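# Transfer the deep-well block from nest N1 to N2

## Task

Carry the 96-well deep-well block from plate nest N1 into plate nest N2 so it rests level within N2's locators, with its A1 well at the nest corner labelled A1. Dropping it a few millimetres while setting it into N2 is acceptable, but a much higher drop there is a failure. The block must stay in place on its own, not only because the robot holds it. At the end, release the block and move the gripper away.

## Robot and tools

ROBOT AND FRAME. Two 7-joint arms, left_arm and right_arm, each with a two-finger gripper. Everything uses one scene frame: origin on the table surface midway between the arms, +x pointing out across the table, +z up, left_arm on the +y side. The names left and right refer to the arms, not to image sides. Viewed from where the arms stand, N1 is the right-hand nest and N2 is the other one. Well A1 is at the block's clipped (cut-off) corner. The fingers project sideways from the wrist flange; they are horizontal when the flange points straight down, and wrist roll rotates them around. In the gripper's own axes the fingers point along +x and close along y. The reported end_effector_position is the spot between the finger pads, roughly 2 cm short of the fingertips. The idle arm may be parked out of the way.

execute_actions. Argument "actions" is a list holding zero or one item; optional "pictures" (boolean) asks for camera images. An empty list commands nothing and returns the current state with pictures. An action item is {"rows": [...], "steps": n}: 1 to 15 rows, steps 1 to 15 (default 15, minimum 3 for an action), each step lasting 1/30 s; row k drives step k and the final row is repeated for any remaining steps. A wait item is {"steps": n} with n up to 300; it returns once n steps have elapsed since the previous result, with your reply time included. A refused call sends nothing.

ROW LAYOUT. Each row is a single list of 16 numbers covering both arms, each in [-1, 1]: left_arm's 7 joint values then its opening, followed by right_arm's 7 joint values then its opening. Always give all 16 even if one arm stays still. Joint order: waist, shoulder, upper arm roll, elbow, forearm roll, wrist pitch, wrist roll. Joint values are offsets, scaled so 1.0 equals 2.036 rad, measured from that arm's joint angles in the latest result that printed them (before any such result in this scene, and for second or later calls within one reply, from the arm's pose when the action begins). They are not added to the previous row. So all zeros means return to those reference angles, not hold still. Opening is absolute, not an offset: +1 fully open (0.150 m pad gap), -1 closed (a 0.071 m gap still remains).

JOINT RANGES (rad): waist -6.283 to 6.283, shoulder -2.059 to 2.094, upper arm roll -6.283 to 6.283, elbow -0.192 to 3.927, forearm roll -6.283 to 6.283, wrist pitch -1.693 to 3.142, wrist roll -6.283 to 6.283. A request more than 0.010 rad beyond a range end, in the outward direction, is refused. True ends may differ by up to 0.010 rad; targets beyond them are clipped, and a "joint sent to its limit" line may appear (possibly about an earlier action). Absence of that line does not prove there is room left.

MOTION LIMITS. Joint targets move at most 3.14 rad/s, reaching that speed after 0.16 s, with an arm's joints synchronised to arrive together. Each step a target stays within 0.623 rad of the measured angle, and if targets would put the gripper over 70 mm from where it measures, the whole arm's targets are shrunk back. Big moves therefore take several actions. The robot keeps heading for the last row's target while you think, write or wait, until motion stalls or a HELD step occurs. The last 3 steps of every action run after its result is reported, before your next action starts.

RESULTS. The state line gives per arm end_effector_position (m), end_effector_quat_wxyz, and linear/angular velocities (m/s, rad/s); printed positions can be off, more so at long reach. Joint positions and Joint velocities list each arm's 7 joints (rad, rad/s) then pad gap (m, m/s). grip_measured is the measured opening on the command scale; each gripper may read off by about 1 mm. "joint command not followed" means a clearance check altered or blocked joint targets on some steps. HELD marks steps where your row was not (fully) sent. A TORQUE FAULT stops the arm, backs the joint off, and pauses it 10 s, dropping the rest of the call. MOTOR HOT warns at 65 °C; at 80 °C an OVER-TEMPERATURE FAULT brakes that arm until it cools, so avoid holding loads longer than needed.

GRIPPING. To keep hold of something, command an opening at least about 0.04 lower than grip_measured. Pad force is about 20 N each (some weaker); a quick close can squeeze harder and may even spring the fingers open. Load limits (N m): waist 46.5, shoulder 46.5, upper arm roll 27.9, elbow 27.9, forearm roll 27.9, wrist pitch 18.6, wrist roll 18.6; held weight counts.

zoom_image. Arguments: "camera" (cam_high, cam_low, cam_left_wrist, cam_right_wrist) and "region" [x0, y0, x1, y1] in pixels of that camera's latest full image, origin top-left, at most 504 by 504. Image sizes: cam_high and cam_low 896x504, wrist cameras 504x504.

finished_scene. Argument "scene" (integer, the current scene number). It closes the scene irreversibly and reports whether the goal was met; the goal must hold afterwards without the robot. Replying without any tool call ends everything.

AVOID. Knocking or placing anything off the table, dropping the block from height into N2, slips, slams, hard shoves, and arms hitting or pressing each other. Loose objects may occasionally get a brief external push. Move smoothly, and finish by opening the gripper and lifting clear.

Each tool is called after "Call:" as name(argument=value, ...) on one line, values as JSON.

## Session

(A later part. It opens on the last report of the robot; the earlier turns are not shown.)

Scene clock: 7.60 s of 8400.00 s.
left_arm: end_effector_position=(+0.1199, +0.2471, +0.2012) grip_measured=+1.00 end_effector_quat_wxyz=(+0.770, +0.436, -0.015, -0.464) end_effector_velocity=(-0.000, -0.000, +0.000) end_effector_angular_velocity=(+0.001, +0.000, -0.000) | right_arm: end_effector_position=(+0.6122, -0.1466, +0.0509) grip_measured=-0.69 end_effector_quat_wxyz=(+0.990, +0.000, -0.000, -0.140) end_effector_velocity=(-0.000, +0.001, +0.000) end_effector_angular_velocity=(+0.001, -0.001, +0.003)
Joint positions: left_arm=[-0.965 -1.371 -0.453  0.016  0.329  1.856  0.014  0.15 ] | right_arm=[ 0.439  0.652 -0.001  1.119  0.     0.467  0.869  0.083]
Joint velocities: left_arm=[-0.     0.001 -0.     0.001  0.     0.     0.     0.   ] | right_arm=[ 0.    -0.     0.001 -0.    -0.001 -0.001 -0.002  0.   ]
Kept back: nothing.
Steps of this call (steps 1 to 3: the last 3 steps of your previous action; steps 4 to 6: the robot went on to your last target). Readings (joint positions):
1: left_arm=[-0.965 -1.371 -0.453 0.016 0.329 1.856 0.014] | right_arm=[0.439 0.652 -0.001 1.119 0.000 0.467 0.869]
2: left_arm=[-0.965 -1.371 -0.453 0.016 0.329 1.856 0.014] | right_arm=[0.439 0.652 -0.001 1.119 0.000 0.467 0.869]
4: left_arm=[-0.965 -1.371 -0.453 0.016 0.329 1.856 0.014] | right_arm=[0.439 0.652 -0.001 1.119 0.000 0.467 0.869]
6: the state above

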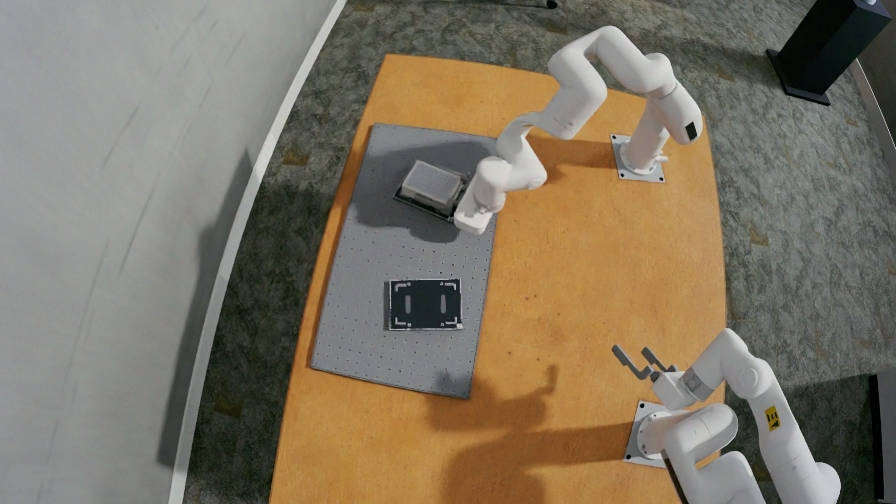

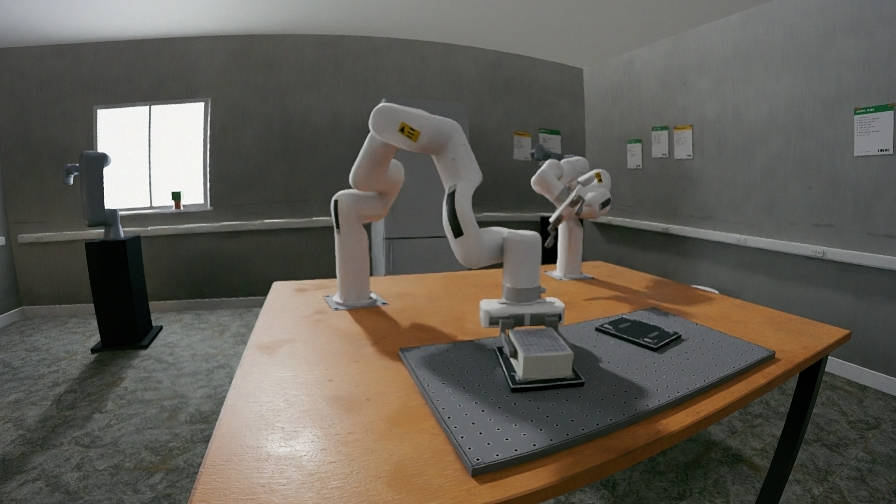

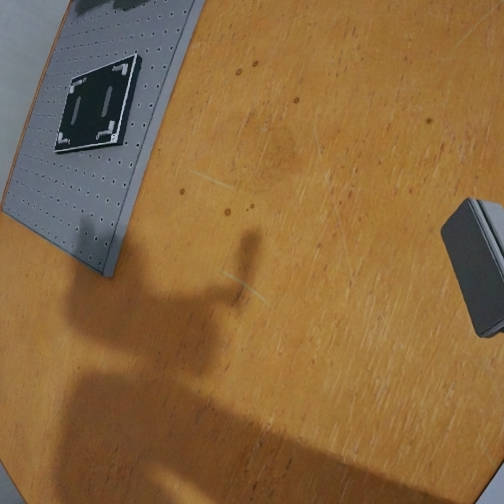

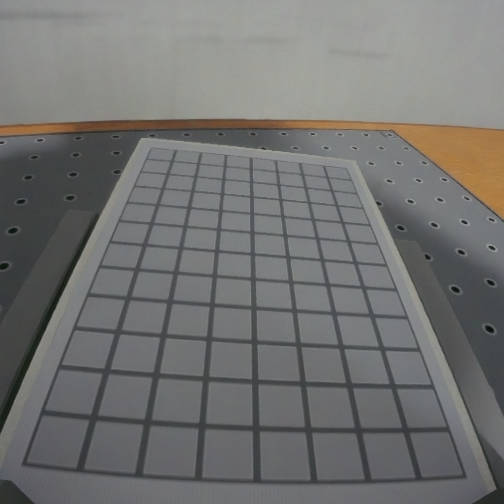

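Call:
execute_actions(actions=[{"rows": [[0,0,0,0,0,0,0,1,0,-0.0015,0,-0.0003,0,0.0012,0,-0.76],[0,0,0,0,0,0,0,1,0,-0.004,0,-0.0009,0,0.0031,0,-0.76],[0,0,0,0,0,0,0,1,0,-0.007,0,-0.0016,0,0.0054,0,-0.76],[0,0,0,0,0,0,0,1,0,-0.0105,0,-0.0025,0,0.008,0,-0.76],[0,0,0,0,0,0,0,1,0,-0.0145,0,-0.0034,0,0.0111,0,-0.76],[0,0,0,0,0,0,0,1,0,-0.0185,0,-0.0042,0,0.0143,0,-0.76],[0,0,0,0,0,0,0,1,0,-0.0225,0,-0.005,0,0.0175,0,-0.76],[0,0,0,0,0,0,0,1,0,-0.0265,0,-0.0058,0,0.0207,0,-0.76],[0,0,0,0,0,0,0,1,0,-0.030,0,-0.0064,0,0.0236,0,-0.76],[0,0,0,0,0,0,0,1,0,-0.033,0,-0.0069,0,0.0261,0,-0.76],[0,0,0,0,0,0,0,1,0,-0.035,0,-0.0072,0,0.0278,0,-0.76],[0,0,0,0,0,0,0,1,0,-0.0359,0,-0.0074,0,0.0285,0,-0.76]], "steps": 15}], pictures=true)

Scene clock: 9.17 s of 8400.00 s.
left_arm: end_effector_position=(+0.1199, +0.2471, +0.2012) grip_measured=+1.00 end_effector_quat_wxyz=(+0.770, +0.436, -0.015, -0.464) end_effector_velocity=(+0.000, +0.000, -0.000) end_effector_angular_velocity=(-0.000, +0.000, +0.000) | right_arm: end_effector_position=(+0.6121, -0.1453, +0.0760) grip_measured=-0.70 end_effector_quat_wxyz=(+0.990, +0.001, -0.001, -0.139) end_effector_velocity=(+0.012, -0.009, +0.079) end_effector_angular_velocity=(+0.009, -0.029, -0.022)
Joint positions: left_arm=[-0.965 -1.371 -0.453  0.016  0.329  1.856  0.014  0.15 ] | right_arm=[0.44  0.589 0.    1.106 0.    0.516 0.869 0.083]
Joint velocities: left_arm=[-0. -0.  0. -0.  0. -0.  0.  0.] | right_arm=[-0.007 -0.175 -0.015 -0.018 -0.     0.128  0.003  0.   ]
Steps of this call (steps 1 to 15: the robot went on to your last target; steps 16 to 35: nothing new was sent; steps 36 to 47: the first 12 steps of this action). Readings (joint positions):
36: left_arm=[-0.965 -1.371 -0.453 0.016 0.329 1.856 0.014] | right_arm=[0.439 0.652 -0.000 1.119 0.000 0.467 0.869]
37: left_arm=[-0.965 -1.371 -0.453 0.016 0.329 1.856 0.014] | right_arm=[0.439 0.651 -0.000 1.119 0.000 0.468 0.869]
39: left_arm=[-0.965 -1.371 -0.453 0.016 0.329 1.856 0.014] | right_arm=[0.439 0.646 0.000 1.116 0.000 0.473 0.868]
43: left_arm=[-0.965 -1.371 -0.453 0.016 0.329 1.856 0.014] | right_arm=[0.441 0.620 0.002 1.110 0.000 0.493 0.868]
47: the state above

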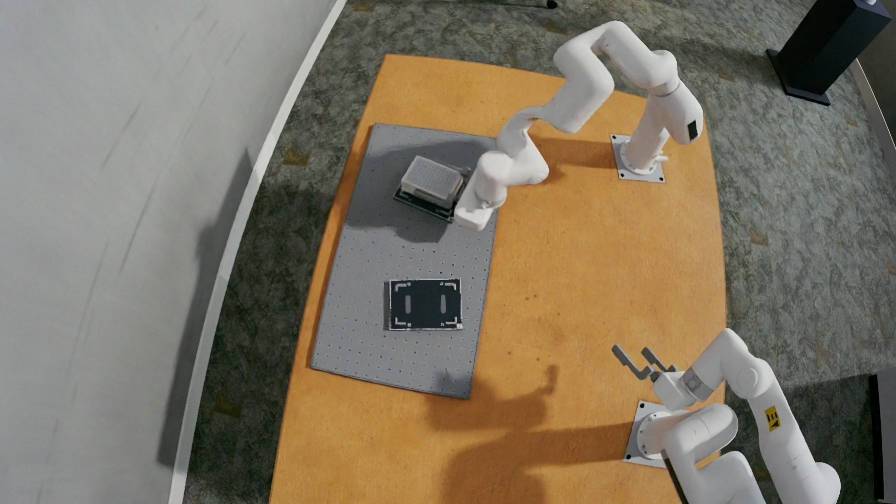

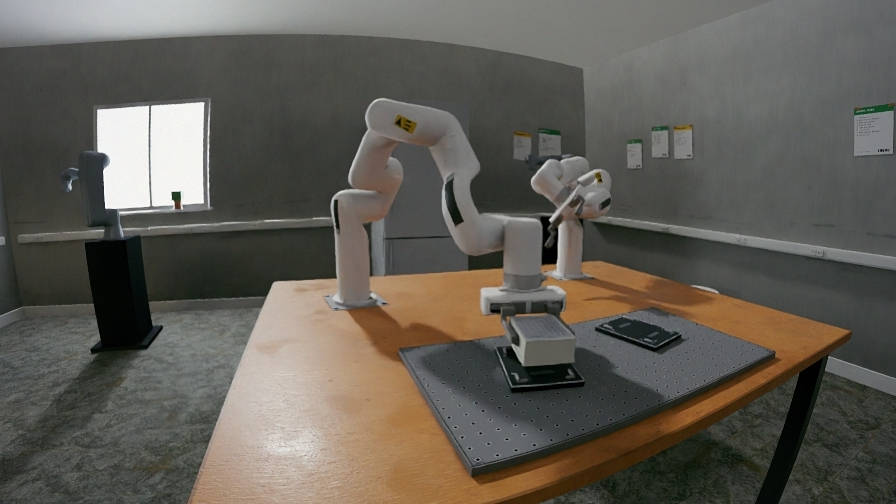

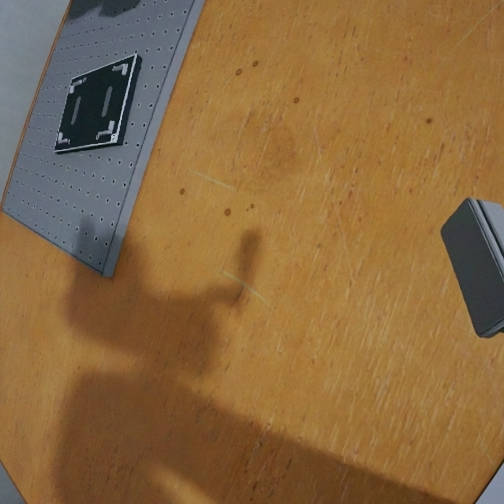

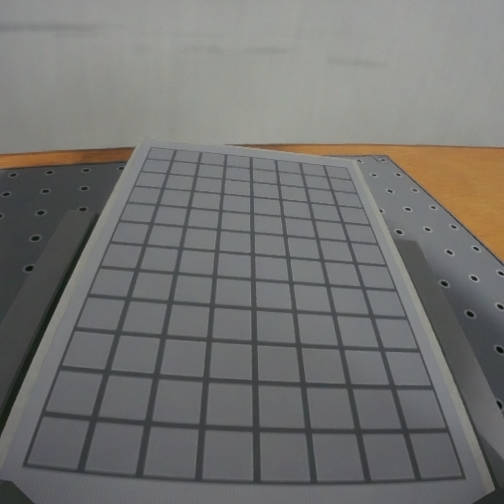

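Call:
execute_actions(actions=[{"rows": [[0,0,0,0,0,0,0,1,0.0006,-0.0043,0,0.0003,0,0.0051,-0.0003,-0.76],[0,0,0,0,0,0,0,1,0.0024,-0.0024,0,0.0038,0,0.0067,-0.0011,-0.76],[0,0,0,0,0,0,0,1,0.0051,0.0006,0,0.0092,0,0.0091,-0.0023,-0.76],[0,0,0,0,0,0,0,1,0.0088,0.0047,0,0.0166,0,0.0124,-0.0039,-0.76],[0,0,0,0,0,0,0,1,0.0135,0.0098,0,0.0259,0,0.0166,-0.006,-0.76],[0,0,0,0,0,0,0,1,0.0189,0.0157,0,0.0368,0,0.0216,-0.0084,-0.76],[0,0,0,0,0,0,0,1,0.025,0.0224,0,0.049,0,0.027,-0.0112,-0.76],[0,0,0,0,0,0,0,1,0.0317,0.0298,0,0.0624,0,0.0331,-0.0142,-0.76],[0,0,0,0,0,0,0,1,0.0389,0.0377,0,0.0768,0,0.0396,-0.0174,-0.76],[0,0,0,0,0,0,0,1,0.0466,0.0462,0,0.0922,0,0.0465,-0.0208,-0.76],[0,0,0,0,0,0,0,1,0.0546,0.0549,0,0.1082,0,0.0538,-0.0244,-0.76],[0,0,0,0,0,0,0,1,0.063,0.0641,0,0.1249,0,0.0613,-0.0281,-0.76],[0,0,0,0,0,0,0,1,0.0714,0.0734,0,0.1419,0,0.0689,-0.0319,-0.76],[0,0,0,0,0,0,0,1,0.0801,0.0829,0,0.1592,0,0.0768,-0.0358,-0.76],[0,0,0,0,0,0,0,1,0.0888,0.0924,0,0.1764,0,0.0846,-0.0397,-0.76]], "steps": 15}])

Scene clock: 9.97 s of 8400.00 s.
left_arm: end_effector_position=(+0.1199, +0.2471, +0.2012) grip_measured=+1.00 end_effector_quat_wxyz=(+0.770, +0.436, -0.015, -0.464) end_effector_velocity=(-0.000, -0.000, +0.000) end_effector_angular_velocity=(-0.001, +0.000, -0.000) | right_arm: end_effector_position=(+0.6196, -0.0717, +0.0792) grip_measured=-0.70 end_effector_quat_wxyz=(+0.997, +0.000, -0.000, -0.080) end_effector_velocity=(+0.009, +0.400, -0.005) end_effector_angular_velocity=(+0.005, -0.001, +0.629)
Joint positions: left_arm=[-0.965 -1.371 -0.453  0.016  0.329  1.856  0.014  0.15 ] | right_arm=[0.521 0.667 0.    1.267 0.    0.598 0.832 0.083]
Joint velocities: left_arm=[ 0.    -0.     0.001  0.001  0.     0.    -0.     0.   ] | right_arm=[ 0.435  0.473  0.005  0.861 -0.001  0.384 -0.19  -0.   ]
Steps of this call (steps 1 to 3: the last 3 steps of your previous action; steps 4 to 12: the robot went on to your last target; steps 13 to 24: the first 12 steps of this action). Readings (joint positions):
13: left_arm=[-0.965 -1.371 -0.453 0.016 0.329 1.856 0.014] | right_arm=[0.439 0.579 -0.001 1.104 0.000 0.525 0.869]
14: left_arm=[-0.965 -1.371 -0.453 0.016 0.329 1.856 0.014] | right_arm=[0.440 0.579 -0.001 1.105 0.000 0.525 0.869]
16: left_arm=[-0.965 -1.371 -0.453 0.016 0.329 1.856 0.014] | right_arm=[0.444 0.584 -0.001 1.114 0.000 0.530 0.867]
20: left_arm=[-0.965 -1.371 -0.453 0.016 0.329 1.856 0.014] | right_arm=[0.471 0.614 -0.001 1.168 0.000 0.554 0.854]
24: the state above

Call:
execute_actions(actions=[{"rows": [[0,0,0,0,0,0,0,1,0.0511,0.0565,0,0.1016,0,0.0462,-0.0225,-0.76],[0,0,0,0,0,0,0,1,0.0547,0.0604,0,0.1087,0,0.0495,-0.0241,-0.76],[0,0,0,0,0,0,0,1,0.0597,0.0659,0,0.1187,0,0.054,-0.0263,-0.76],[0,0,0,0,0,0,0,1,0.0669,0.0737,0,0.133,0,0.0604,-0.0295,-0.76],[0,0,0,0,0,0,0,1,0.0747,0.0823,0,0.1487,0,0.0675,-0.033,-0.76],[0,0,0,0,0,0,0,1,0.0833,0.0917,0,0.1659,0,0.0752,-0.0368,-0.76],[0,0,0,0,0,0,0,1,0.0918,0.1011,0,0.183,0,0.0829,-0.0406,-0.76],[0,0,0,0,0,0,0,1,0.0997,0.1098,0,0.1988,0,0.09,-0.0441,-0.76],[0,0,0,0,0,0,0,1,0.1068,0.1176,0,0.213,0,0.0965,-0.0473,-0.76],[0,0,0,0,0,0,0,1,0.1125,0.1239,0,0.2245,0,0.1016,-0.0499,-0.76],[0,0,0,0,0,0,0,1,0.1168,0.1286,0,0.2331,0,0.1055,-0.0518,-0.76],[0,0,0,0,0,0,0,1,0.1193,0.1313,0,0.2381,0,0.1077,-0.0529,-0.76],[0,0,0,0,0,0,0,1,0.1204,0.1325,0,0.2402,0,0.1087,-0.0534,-0.76]], "steps": 15}])

Call:
execute_actions(actions=[{"steps": 12}], pictures=true)

Scene clock: 10.67 s of 8400.00 s.
left_arm: end_effector_position=(+0.1199, +0.2471, +0.2012) grip_measured=+1.00 end_effector_quat_wxyz=(+0.770, +0.436, -0.015, -0.464) end_effector_velocity=(+0.000, +0.001, -0.001) end_effector_angular_velocity=(+0.002, +0.001, +0.001) | right_arm: end_effector_position=(+0.5849, +0.1239, +0.0746) grip_measured=-0.70 end_effector_quat_wxyz=(+0.997, +0.001, +0.001, +0.076) end_effector_velocity=(-0.154, +0.360, -0.014) end_effector_angular_velocity=(+0.014, +0.018, +0.603)
Joint positions: left_arm=[-0.965 -1.371 -0.453  0.016  0.329  1.856  0.014  0.15 ] | right_arm=[0.738 0.904 0.003 1.695 0.    0.791 0.738 0.083]
Joint velocities: left_arm=[-0.     0.001  0.    -0.002  0.     0.    -0.     0.   ] | right_arm=[ 0.417  0.431  0.027  0.772  0.001  0.343 -0.172 -0.   ]
Steps of this call (steps 1 to 3: the last 3 steps of your previous action; steps 4 to 9: the robot went on to your last target; steps 10 to 21: the first 12 steps of this action). Readings (joint positions):
10: left_arm=[-0.965 -1.371 -0.453 0.016 0.329 1.856 0.014] | right_arm=[0.622 0.776 0.002 1.463 0.000 0.688 0.788]
11: left_arm=[-0.965 -1.371 -0.453 0.016 0.329 1.856 0.014] | right_arm=[0.621 0.778 -0.001 1.466 0.000 0.689 0.788]
13: left_arm=[-0.965 -1.371 -0.453 0.016 0.329 1.856 0.014] | right_arm=[0.626 0.788 -0.005 1.483 0.000 0.698 0.784]
17: left_arm=[-0.965 -1.371 -0.453 0.016 0.329 1.856 0.014] | right_arm=[0.673 0.837 -0.002 1.574 0.000 0.738 0.764]
21: the state above

Scene clock: 11.07 s of 8400.00 s.
left_arm: end_effector_position=(+0.1199, +0.2471, +0.2012) grip_measured=+1.00 end_effector_quat_wxyz=(+0.770, +0.436, -0.015, -0.464) end_effector_velocity=(+0.000, +0.000, +0.000) end_effector_angular_velocity=(-0.000, -0.000, -0.000) | right_arm: end_effector_position=(+0.5781, +0.1459, +0.0742) grip_measured=-0.70 end_effector_quat_wxyz=(+0.995, -0.001, +0.000, +0.095) end_effector_velocity=(-0.020, +0.019, -0.003) end_effector_angular_velocity=(+0.009, +0.015, +0.032)
Joint positions: left_arm=[-0.965 -1.371 -0.453  0.016  0.329  1.856  0.014  0.15 ] | right_arm=[ 0.764  0.937 -0.001  1.755  0.     0.82   0.724  0.083]
Joint velocities: left_arm=[-0.    -0.001  0.    -0.     0.     0.     0.     0.   ] | right_arm=[ 0.019  0.004  0.021  0.003  0.     0.001 -0.001 -0.   ]
Kept back: nothing.
Steps of this call (steps 1 to 3: the last 3 steps of your previous action; steps 4 to 12: the robot went on to your last target). Readings (joint positions):
1: left_arm=[-0.965 -1.371 -0.453 0.016 0.329 1.856 0.014] | right_arm=[0.750 0.917 0.004 1.718 0.000 0.802 0.732]
2: left_arm=[-0.965 -1.371 -0.453 0.016 0.329 1.856 0.014] | right_arm=[0.759 0.926 0.005 1.735 0.000 0.809 0.729]
4: left_arm=[-0.965 -1.371 -0.453 0.016 0.329 1.856 0.014] | right_arm=[0.767 0.935 0.004 1.750 0.000 0.816 0.725]
8: left_arm=[-0.965 -1.371 -0.453 0.016 0.329 1.856 0.014] | right_arm=[0.764 0.937 -0.002 1.754 0.000 0.819 0.724]
12: the state above

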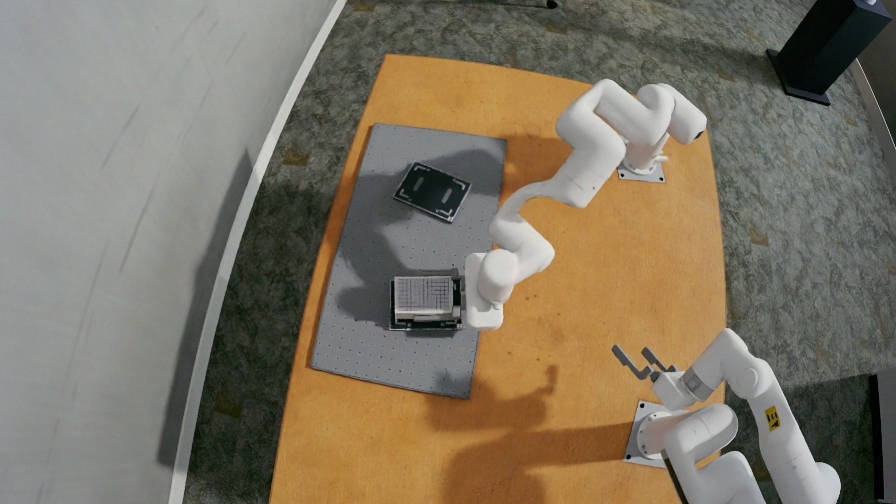

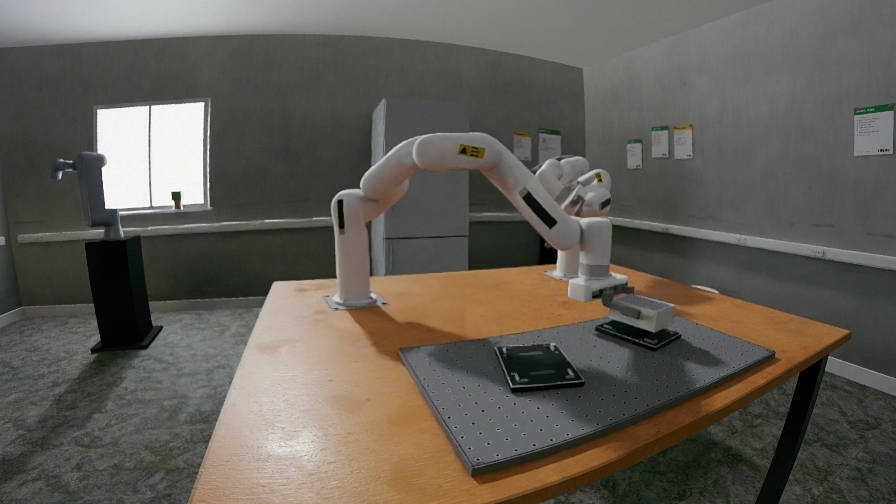

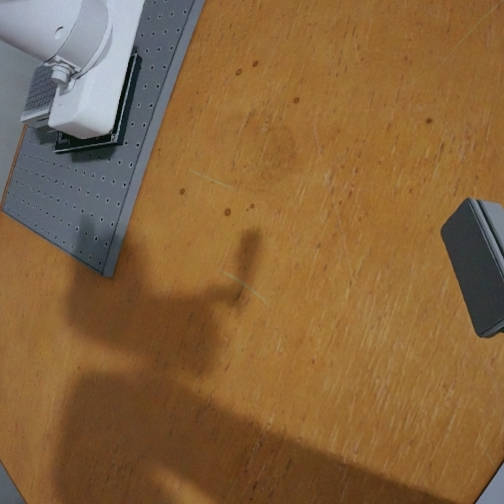

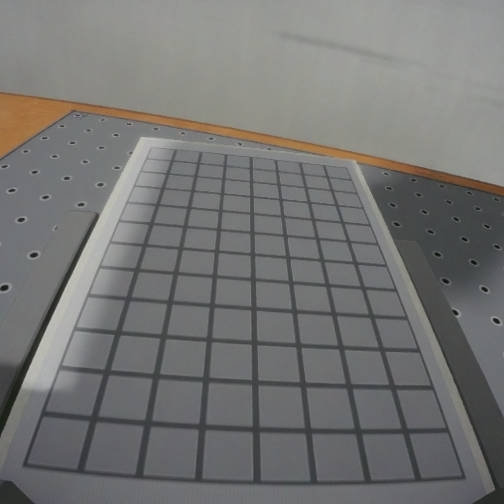

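Call:
execute_actions(actions=[{"rows": [[0,0,0,0,0,0,0,1,0.0011,0.001,0.0005,0.0008,0,-0.001,-0.0004,-0.76],[0,0,0,0,0,0,0,1,0.0011,0.003,0.0005,0.0014,0,-0.0025,-0.0004,-0.76],[0,0,0,0,0,0,0,1,0.0011,0.0055,0.0005,0.0021,0,-0.0043,-0.0004,-0.76],[0,0,0,0,0,0,0,1,0.0011,0.008,0.0005,0.0028,0,-0.0061,-0.0004,-0.76],[0,0,0,0,0,0,0,1,0.0011,0.0105,0.0005,0.0035,0,-0.0079,-0.0004,-0.76],[0,0,0,0,0,0,0,1,0.0011,0.0122,0.0005,0.004,0,-0.0091,-0.0004,-0.76],[0,0,0,0,0,0,0,1,0.0011,0.0131,0.0005,0.0043,0,-0.0097,-0.0004,-0.76]], "steps": 15}], pictures=true)

Call:
zoom_image(camera="cam_high", region=[384, 270, 468, 340])

Call:
zoom_image(camera="cam_low", region=[590, 285, 690, 355])

Scene clock: 11.67 s of 8400.00 s.
left_arm: end_effector_position=(+0.1199, +0.2471, +0.2012) grip_measured=+1.00 end_effector_quat_wxyz=(+0.770, +0.436, -0.015, -0.464) end_effector_velocity=(+0.000, +0.000, -0.000) end_effector_angular_velocity=(+0.001, -0.000, +0.001) | right_arm: end_effector_position=(+0.5763, +0.1475, +0.0607) grip_measured=-0.70 end_effector_quat_wxyz=(+0.995, -0.001, +0.001, +0.097) end_effector_velocity=(+0.007, +0.008, +0.021) end_effector_angular_velocity=(+0.032, -0.025, -0.001)
Joint positions: left_arm=[-0.965 -1.371 -0.453  0.016  0.329  1.856  0.014  0.15 ] | right_arm=[0.766 0.964 0.    1.763 0.    0.8   0.723 0.083]
Joint velocities: left_arm=[ 0.  0. -0. -0.  0.  0. -0.  0.] | right_arm=[-0.001 -0.012 -0.001  0.021  0.    -0.008 -0.001 -0.   ]
Steps of this call (steps 1 to 6: the robot went on to your last target; steps 7 to 18: the first 12 steps of this action). Readings (joint positions):
7: left_arm=[-0.965 -1.371 -0.453 0.016 0.329 1.856 0.014] | right_arm=[0.766 0.937 0.000 1.756 0.000 0.819 0.724]
8: left_arm=[-0.965 -1.371 -0.453 0.016 0.329 1.856 0.014] | right_arm=[0.766 0.938 -0.000 1.756 0.000 0.819 0.724]
10: left_arm=[-0.965 -1.371 -0.453 0.016 0.329 1.856 0.014] | right_arm=[0.766 0.942 -0.000 1.759 0.000 0.814 0.723]
14: left_arm=[-0.965 -1.371 -0.453 0.016 0.329 1.856 0.014] | right_arm=[0.766 0.959 0.000 1.762 0.000 0.803 0.723]
18: the state above

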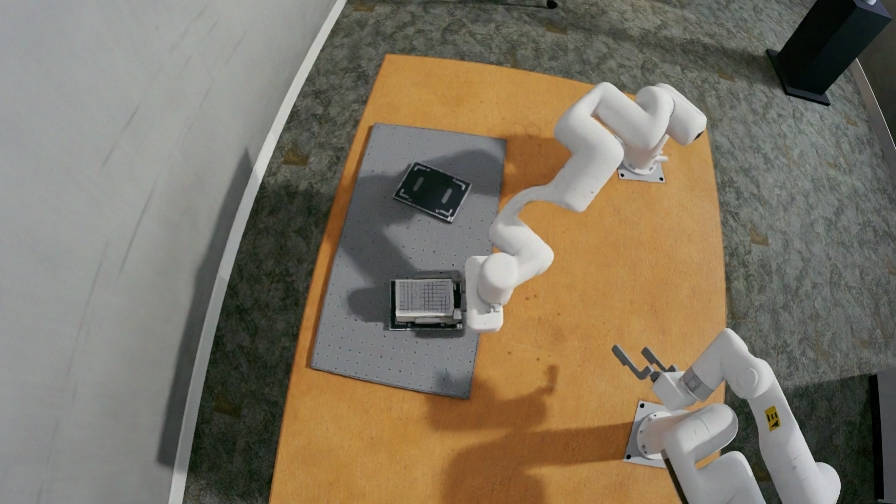

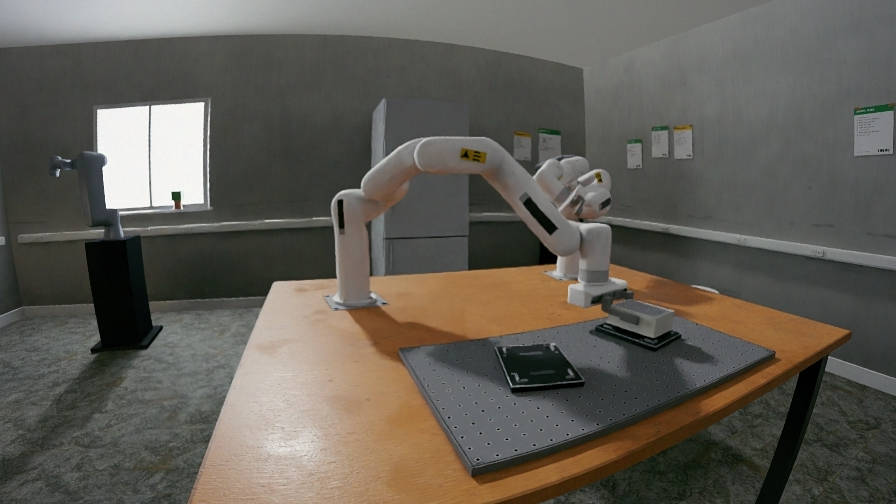

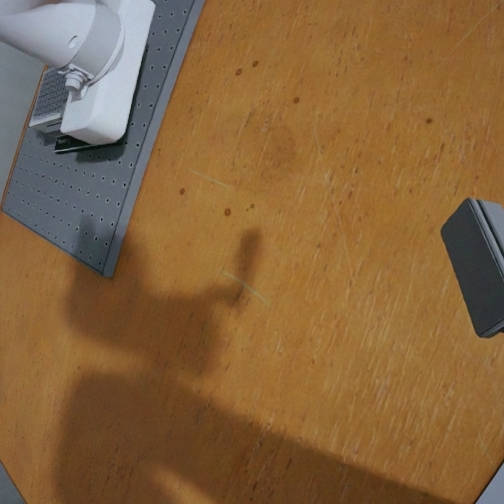

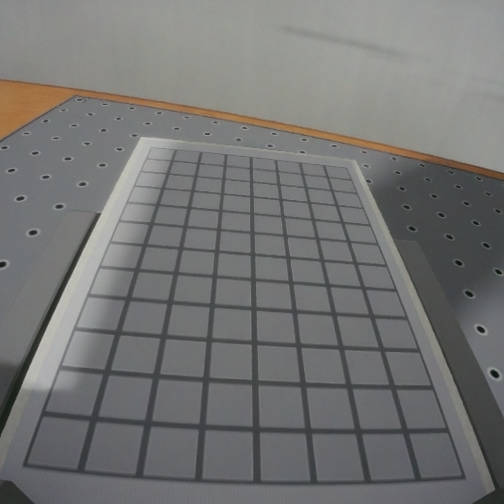

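Region (384, 270, 468, 340) of cam_high's 896x504 image, scaled by 6.000, with more detail than that image has.

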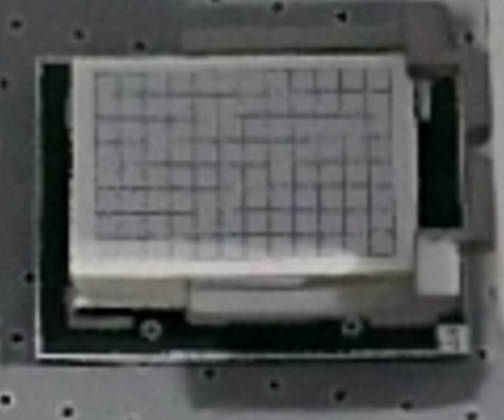

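Region (590, 285, 690, 355) of cam_low's 896x504 image, scaled by 5.040, with more detail than that image has; it fills the top 353 rows of this view, and the rest is white.

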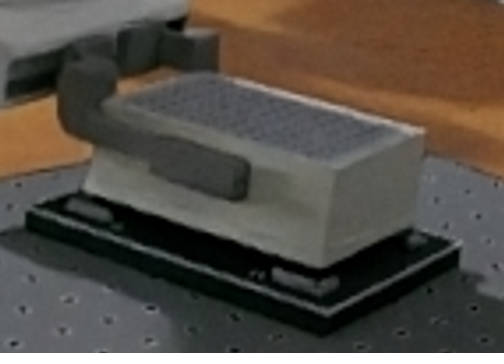

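Call:
execute_actions(actions=[{"rows": [[0,0,0,0,0,0,0,1,0.0003,-0.0008,0,-0.001,0,-0.0005,0.0003,-0.76],[0,0,0,0,0,0,0,1,0.0006,-0.0014,0,-0.002,0,-0.0012,0.0006,-0.76],[0,0,0,0,0,0,0,1,0.0006,-0.0008,0,-0.0019,0,-0.0016,0.0006,-0.76],[0,0,0,0,0,0,0,1,0.0006,0,0,-0.0017,0,-0.0021,0.0006,-0.76],[0,0,0,0,0,0,0,1,0.0006,0.0008,0,-0.0014,0,-0.0027,0.0006,-0.76],[0,0,0,0,0,0,0,1,0.0006,0.0016,0,-0.0011,0,-0.0032,0.0006,-0.76],[0,0,0,0,0,0,0,1,0.0006,0.0024,0,-0.0009,0,-0.0037,0.0006,-0.76],[0,0,0,0,0,0,0,1,0.0006,0.0032,0,-0.0006,0,-0.0042,0.0006,-0.76],[0,0,0,0,0,0,0,1,0.0006,0.004,0,-0.0003,0,-0.0048,0.0006,-0.76],[0,0,0,0,0,0,0,1,0.0006,0.0048,0,-0.0001,0,-0.0053,0.0006,-0.76],[0,0,0,0,0,0,0,1,0.0006,0.0056,0,0.0002,0,-0.0058,0.0006,-0.76],[0,0,0,0,0,0,0,1,0.0006,0.0062,0,0.0004,0,-0.0062,0.0006,-0.76]], "steps": 15}])

Call:
execute_actions(actions=[{"steps": 8}], pictures=true)

Call:
zoom_image(camera="cam_high", region=[384, 270, 468, 340])

Call:
zoom_image(camera="cam_low", region=[590, 285, 690, 355])

Scene clock: 13.27 s of 8400.00 s.
left_arm: end_effector_position=(+0.1199, +0.2471, +0.2012) grip_measured=+1.00 end_effector_quat_wxyz=(+0.770, +0.436, -0.015, -0.464) end_effector_velocity=(-0.000, +0.000, +0.000) end_effector_angular_velocity=(-0.000, +0.000, +0.001) | right_arm: end_effector_position=(+0.5753, +0.1474, +0.0553) grip_measured=-0.70 end_effector_quat_wxyz=(+0.995, -0.000, +0.000, +0.097) end_effector_velocity=(-0.000, -0.000, -0.022) end_effector_angular_velocity=(-0.001, +0.001, -0.001)
Joint positions: left_arm=[-0.965 -1.371 -0.453  0.016  0.329  1.856  0.014  0.15 ] | right_arm=[ 0.768  0.973 -0.     1.762  0.     0.79   0.724  0.083]
Joint velocities: left_arm=[-0.     0.     0.     0.    -0.     0.001 -0.001  0.   ] | right_arm=[ 0.     0.046 -0.001  0.016  0.001 -0.03   0.     0.   ]
Steps of this call (steps 1 to 3: the last 3 steps of your previous action; steps 4 to 15: the robot went on to your last target; steps 16 to 36: nothing new was sent; steps 37 to 48: the first 12 steps of this action). Readings (joint positions):
37: left_arm=[-0.965 -1.371 -0.453 0.016 0.329 1.856 0.014] | right_arm=[0.766 0.963 -0.000 1.764 0.000 0.800 0.723]
38: left_arm=[-0.965 -1.371 -0.453 0.016 0.329 1.856 0.014] | right_arm=[0.767 0.963 -0.000 1.763 0.000 0.799 0.723]
40: left_arm=[-0.965 -1.371 -0.453 0.016 0.329 1.856 0.014] | right_arm=[0.767 0.962 -0.000 1.760 0.000 0.798 0.724]
44: left_arm=[-0.965 -1.371 -0.453 0.016 0.329 1.856 0.014] | right_arm=[0.768 0.967 0.000 1.760 0.000 0.794 0.724]
48: the state above

Scene clock: 13.53 s of 8400.00 s.
left_arm: end_effector_position=(+0.1199, +0.2471, +0.2012) grip_measured=+1.00 end_effector_quat_wxyz=(+0.770, +0.436, -0.015, -0.464) end_effector_velocity=(-0.000, -0.000, +0.001) end_effector_angular_velocity=(-0.001, -0.001, +0.000) | right_arm: end_effector_position=(+0.5754, +0.1476, +0.0541) grip_measured=-0.70 end_effector_quat_wxyz=(+0.995, -0.000, +0.000, +0.097) end_effector_velocity=(+0.001, +0.001, +0.003) end_effector_angular_velocity=(+0.004, -0.004, -0.000)
Joint positions: left_arm=[-0.965 -1.371 -0.453  0.016  0.329  1.856  0.014  0.15 ] | right_arm=[0.768 0.977 0.    1.764 0.    0.788 0.724 0.083]
Joint velocities: left_arm=[ 0.    -0.    -0.     0.001  0.     0.    -0.001  0.   ] | right_arm=[ 0.001 -0.002 -0.     0.002  0.    -0.001  0.     0.   ]
Kept back: nothing.
Steps of this call (steps 1 to 3: the last 3 steps of your previous action; steps 4 to 8: the robot went on to your last target). Readings (joint positions):
1: left_arm=[-0.965 -1.371 -0.453 0.016 0.329 1.856 0.014] | right_arm=[0.768 0.975 -0.000 1.763 0.000 0.789 0.724]
2: left_arm=[-0.965 -1.371 -0.453 0.016 0.329 1.856 0.014] | right_arm=[0.768 0.976 -0.000 1.763 0.000 0.789 0.724]
4: left_arm=[-0.965 -1.371 -0.453 0.016 0.329 1.856 0.014] | right_arm=[0.768 0.977 -0.000 1.763 0.000 0.788 0.724]
8: the state above

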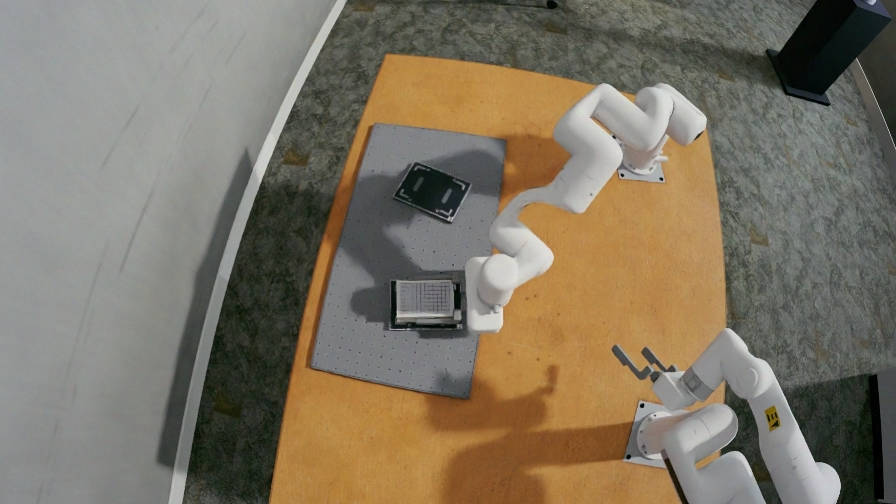

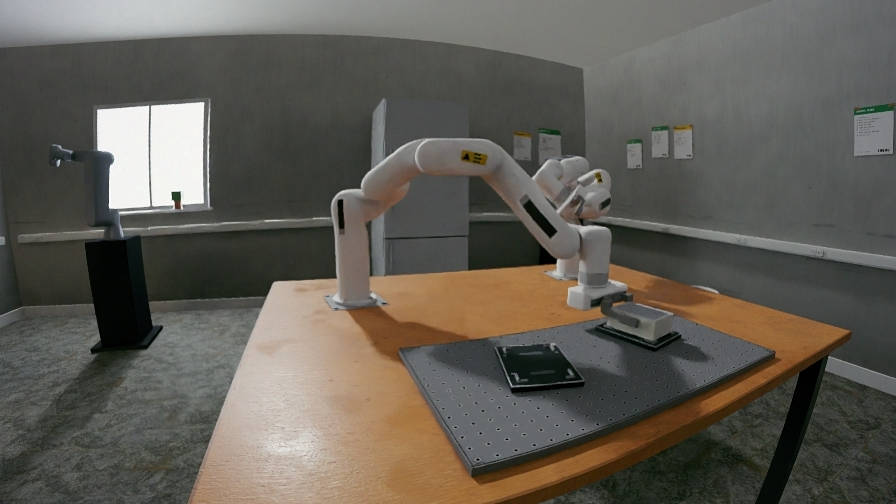

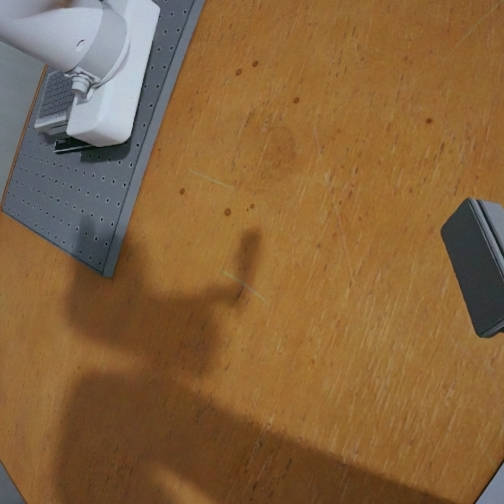

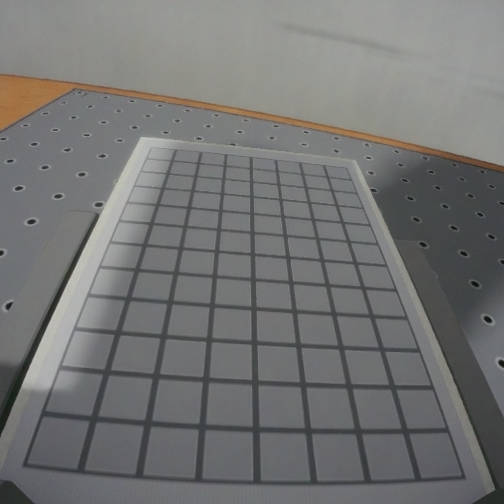

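Region (384, 270, 468, 340) of cam_high's 896x504 image, scaled by 6.000, with more detail than that image has.

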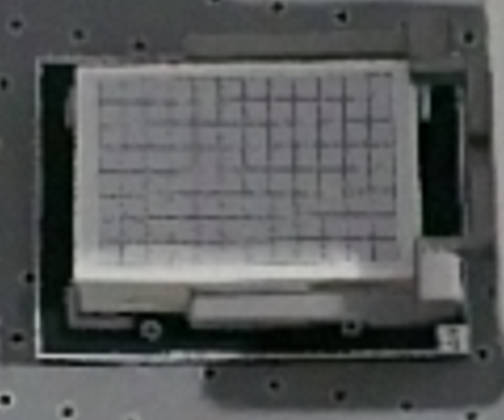

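Region (590, 285, 690, 355) of cam_low's 896x504 image, scaled by 5.040, with more detail than that image has; it fills the top 353 rows of this view, and the rest is white.

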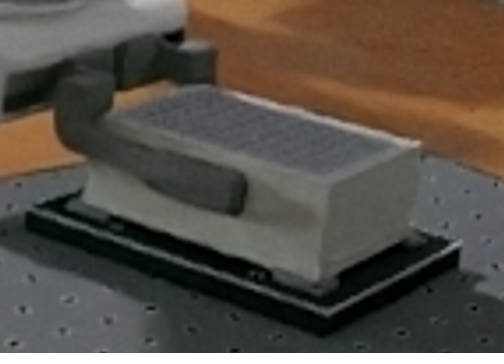

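Call:
execute_actions(actions=[{"rows": [[0,0,0,0,0,0,0,1,0,0.0003,0,0.0001,0,-0.0004,0,-0.76],[0,0,0,0,0,0,0,1,0,0.0008,0,0.0002,0,-0.0008,0,-0.76],[0,0,0,0,0,0,0,1,0,0.0013,0,0.0004,0,-0.0012,0,-0.76],[0,0,0,0,0,0,0,1,0,0.0018,0,0.0005,0,-0.0015,0,-0.76],[0,0,0,0,0,0,0,1,0,0.0022,0,0.0006,0,-0.0018,0,-0.76],[0,0,0,0,0,0,0,1,0,0.0025,0,0.0007,0,-0.0021,0,-0.76]], "steps": 14}], pictures=true)

Call:
zoom_image(camera="cam_low", region=[590, 285, 690, 355])

Call:
zoom_image(camera="cam_high", region=[384, 270, 468, 340])

Scene clock: 14.10 s of 8400.00 s.
left_arm: end_effector_position=(+0.1199, +0.2471, +0.2012) grip_measured=+1.00 end_effector_quat_wxyz=(+0.770, +0.436, -0.015, -0.464) end_effector_velocity=(-0.000, -0.000, +0.000) end_effector_angular_velocity=(+0.001, -0.000, -0.000) | right_arm: end_effector_position=(+0.5755, +0.1477, +0.0519) grip_measured=-0.70 end_effector_quat_wxyz=(+0.995, +0.000, -0.000, +0.097) end_effector_velocity=(+0.000, -0.001, -0.002) end_effector_angular_velocity=(-0.001, +0.001, -0.001)
Joint positions: left_arm=[-0.965 -1.371 -0.453  0.016  0.329  1.856  0.014  0.15 ] | right_arm=[ 0.768  0.981 -0.     1.765  0.     0.783  0.724  0.083]
Joint velocities: left_arm=[-0.     0.001 -0.001  0.    -0.     0.     0.     0.   ] | right_arm=[-0.002  0.002  0.    -0.001 -0.001 -0.001 -0.    -0.   ]
Steps of this call (steps 1 to 6: the robot went on to your last target; steps 7 to 17: the first 11 steps of this action). Readings (joint positions):
7: left_arm=[-0.965 -1.371 -0.453 0.016 0.329 1.856 0.014] | right_arm=[0.768 0.977 -0.000 1.764 0.000 0.788 0.724]
8: left_arm=[-0.965 -1.371 -0.453 0.016 0.329 1.856 0.014] | right_arm=[0.768 0.977 -0.000 1.764 0.000 0.787 0.724]
10: left_arm=[-0.965 -1.371 -0.453 0.016 0.329 1.856 0.014] | right_arm=[0.768 0.978 -0.000 1.764 0.000 0.786 0.724]
14: left_arm=[-0.965 -1.371 -0.453 0.016 0.329 1.856 0.014] | right_arm=[0.768 0.981 -0.000 1.765 0.000 0.784 0.724]
17: the state above

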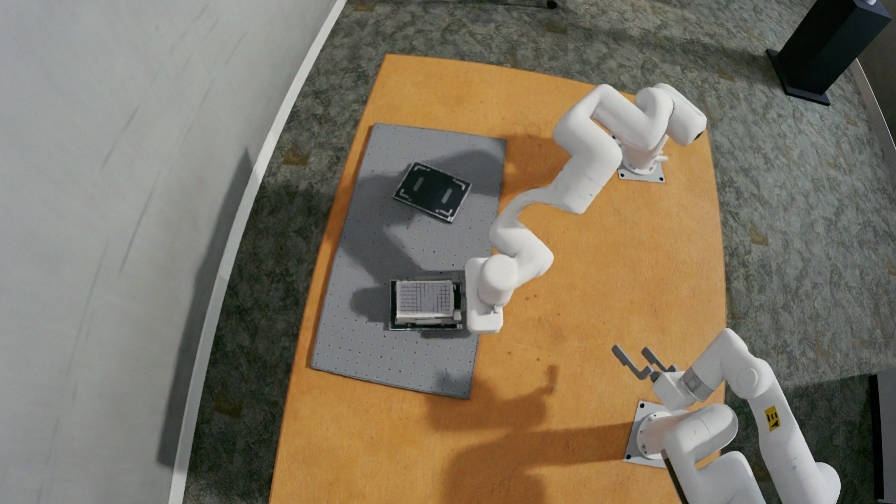

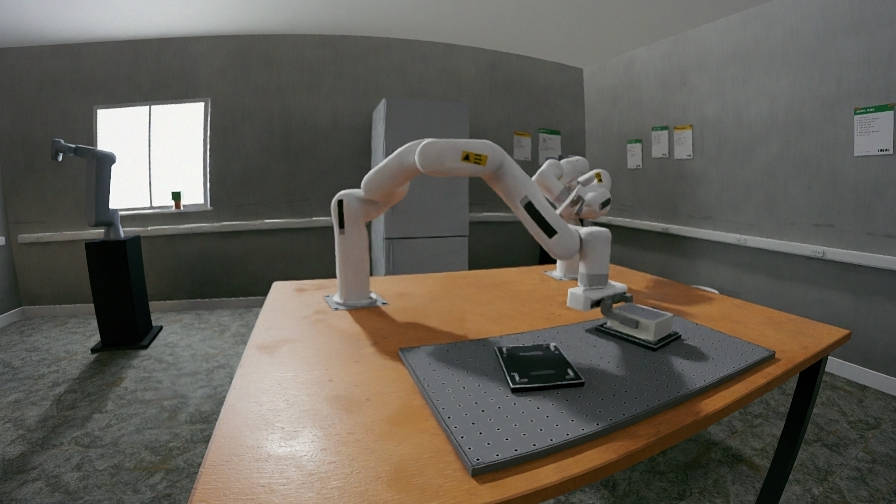

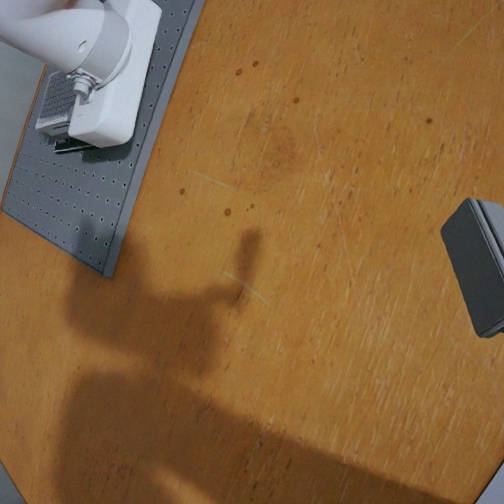

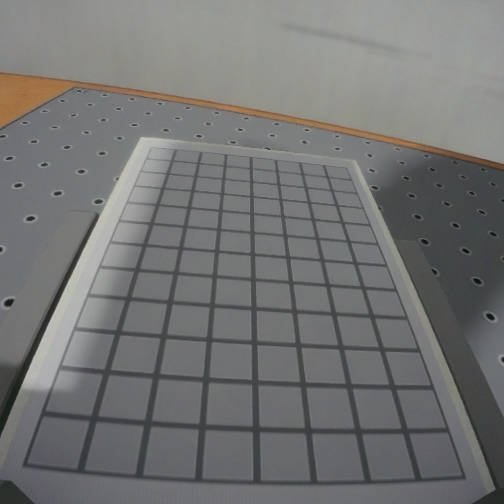

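Region (590, 285, 690, 355) of cam_low's 896x504 image, scaled by 5.040, with more detail than that image has; it fills the top 353 rows of this view, and the rest is white.

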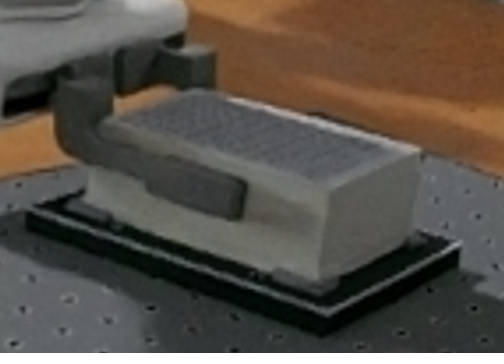

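Region (384, 270, 468, 340) of cam_high's 896x504 image, scaled by 6.000, with more detail than that image has.

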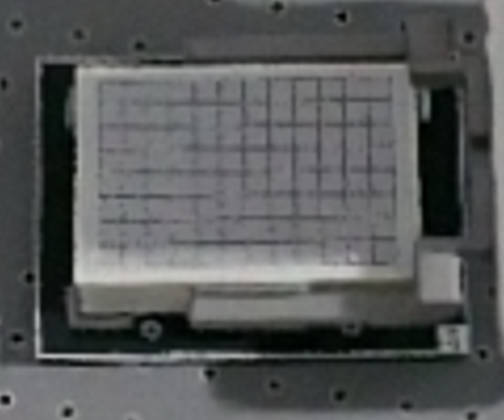

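Call:
execute_actions(actions=[{"rows": [[0,0,0,0,0,0,0,1,0,0,0,0,0,0,0,-0.7],[0,0,0,0,0,0,0,1,0,0,0,0,0,0,0,-0.67],[0,0,0,0,0,0,0,1,0,0,0,0,0,0,0,-0.63],[0,0,0,0,0,0,0,1,0,0,0,0,0,0,0,-0.55],[0,0,0,0,0,0,0,1,0,0,0,0,0,0,0,-0.4],[0,0,0,0,0,0,0,1,0,0,0,0,0,0,0,-0.2],[0,0,0,0,0,0,0,1,0,0,0,0,0,0,0,0]], "steps": 13}], pictures=true)

Call:
zoom_image(camera="cam_low", region=[590, 285, 690, 355])

Call:
zoom_image(camera="cam_high", region=[384, 270, 468, 340])

Scene clock: 14.60 s of 8400.00 s.
left_arm: end_effector_position=(+0.1199, +0.2471, +0.2012) grip_measured=+1.00 end_effector_quat_wxyz=(+0.770, +0.436, -0.015, -0.464) end_effector_velocity=(+0.000, +0.000, -0.001) end_effector_angular_velocity=(+0.002, +0.001, +0.000) | right_arm: end_effector_position=(+0.5756, +0.1478, +0.0522) grip_measured=+0.00 end_effector_quat_wxyz=(+0.995, +0.000, -0.000, +0.097) end_effector_velocity=(-0.002, -0.001, -0.004) end_effector_angular_velocity=(-0.005, +0.004, +0.001)
Joint positions: left_arm=[-0.965 -1.371 -0.453  0.016  0.329  1.856  0.014  0.15 ] | right_arm=[ 0.768  0.981 -0.     1.766  0.     0.783  0.724  0.11 ]
Joint velocities: left_arm=[ 0.     0.001 -0.    -0.001 -0.     0.     0.     0.   ] | right_arm=[ 0.001  0.003  0.    -0.003 -0.    -0.001  0.     0.007]
Steps of this call (steps 1 to 3: the last 3 steps of your previous action; steps 4 to 5: the robot went on to your last target; steps 6 to 15: the first 10 steps of this action). Readings (joint positions):
6: left_arm=[-0.965 -1.371 -0.453 0.016 0.329 1.856 0.014] | right_arm=[0.768 0.981 -0.000 1.765 0.000 0.783 0.724]
7: left_arm=[-0.965 -1.371 -0.453 0.016 0.329 1.856 0.014] | right_arm=[0.768 0.981 -0.000 1.765 0.000 0.783 0.724]
9: left_arm=[-0.965 -1.371 -0.453 0.016 0.329 1.856 0.014] | right_arm=[0.768 0.981 -0.000 1.766 0.000 0.783 0.724]
13: left_arm=[-0.965 -1.371 -0.453 0.016 0.329 1.856 0.014] | right_arm=[0.768 0.981 -0.000 1.766 0.000 0.783 0.724]
15: the state above

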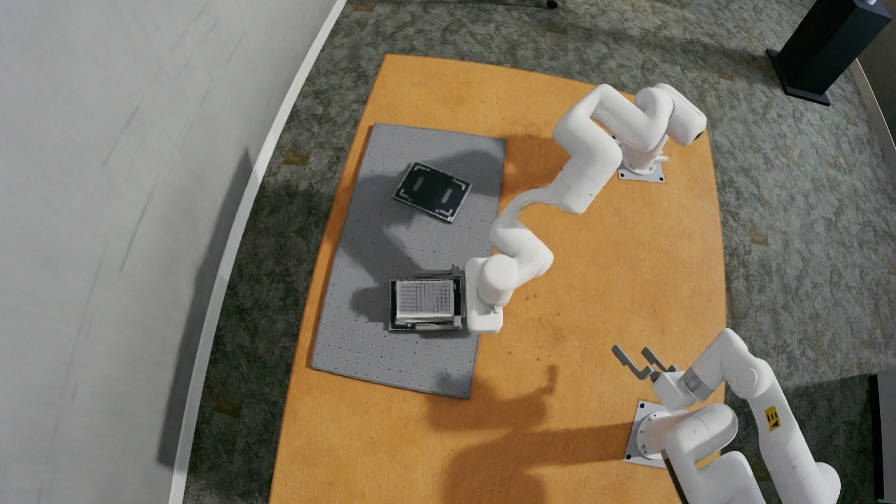

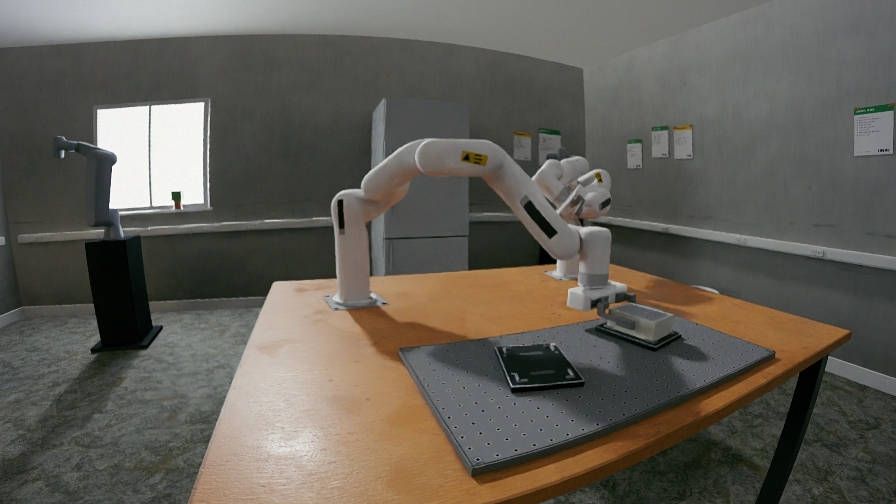

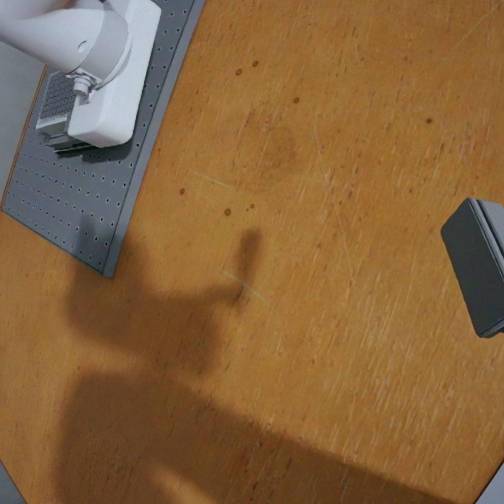

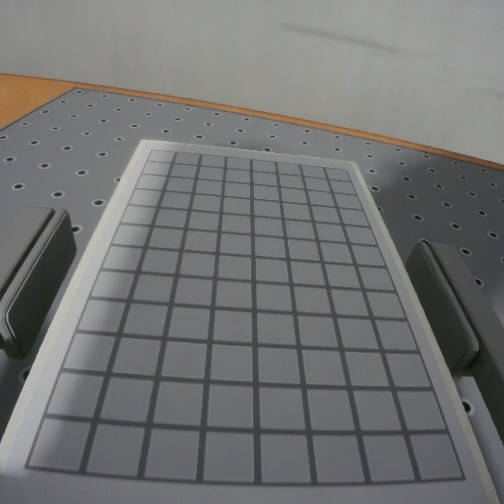

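Region (590, 285, 690, 355) of cam_low's 896x504 image, scaled by 5.040, with more detail than that image has; it fills the top 353 rows of this view, and the rest is white.

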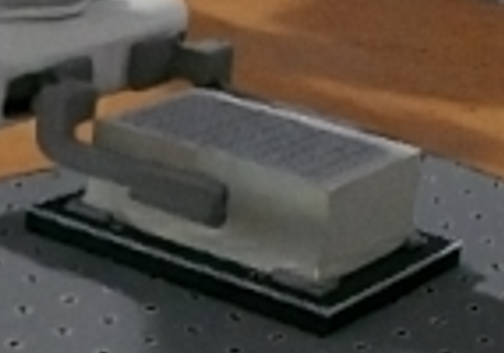

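Region (384, 270, 468, 340) of cam_high's 896x504 image, scaled by 6.000, with more detail than that image has.

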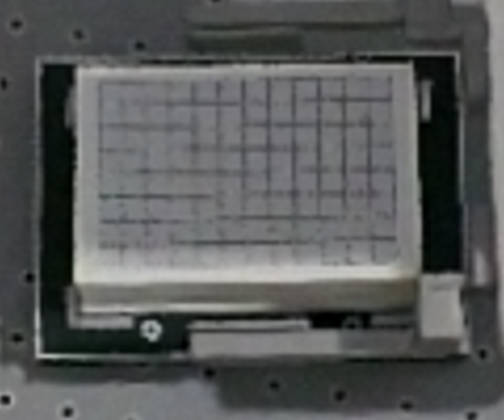

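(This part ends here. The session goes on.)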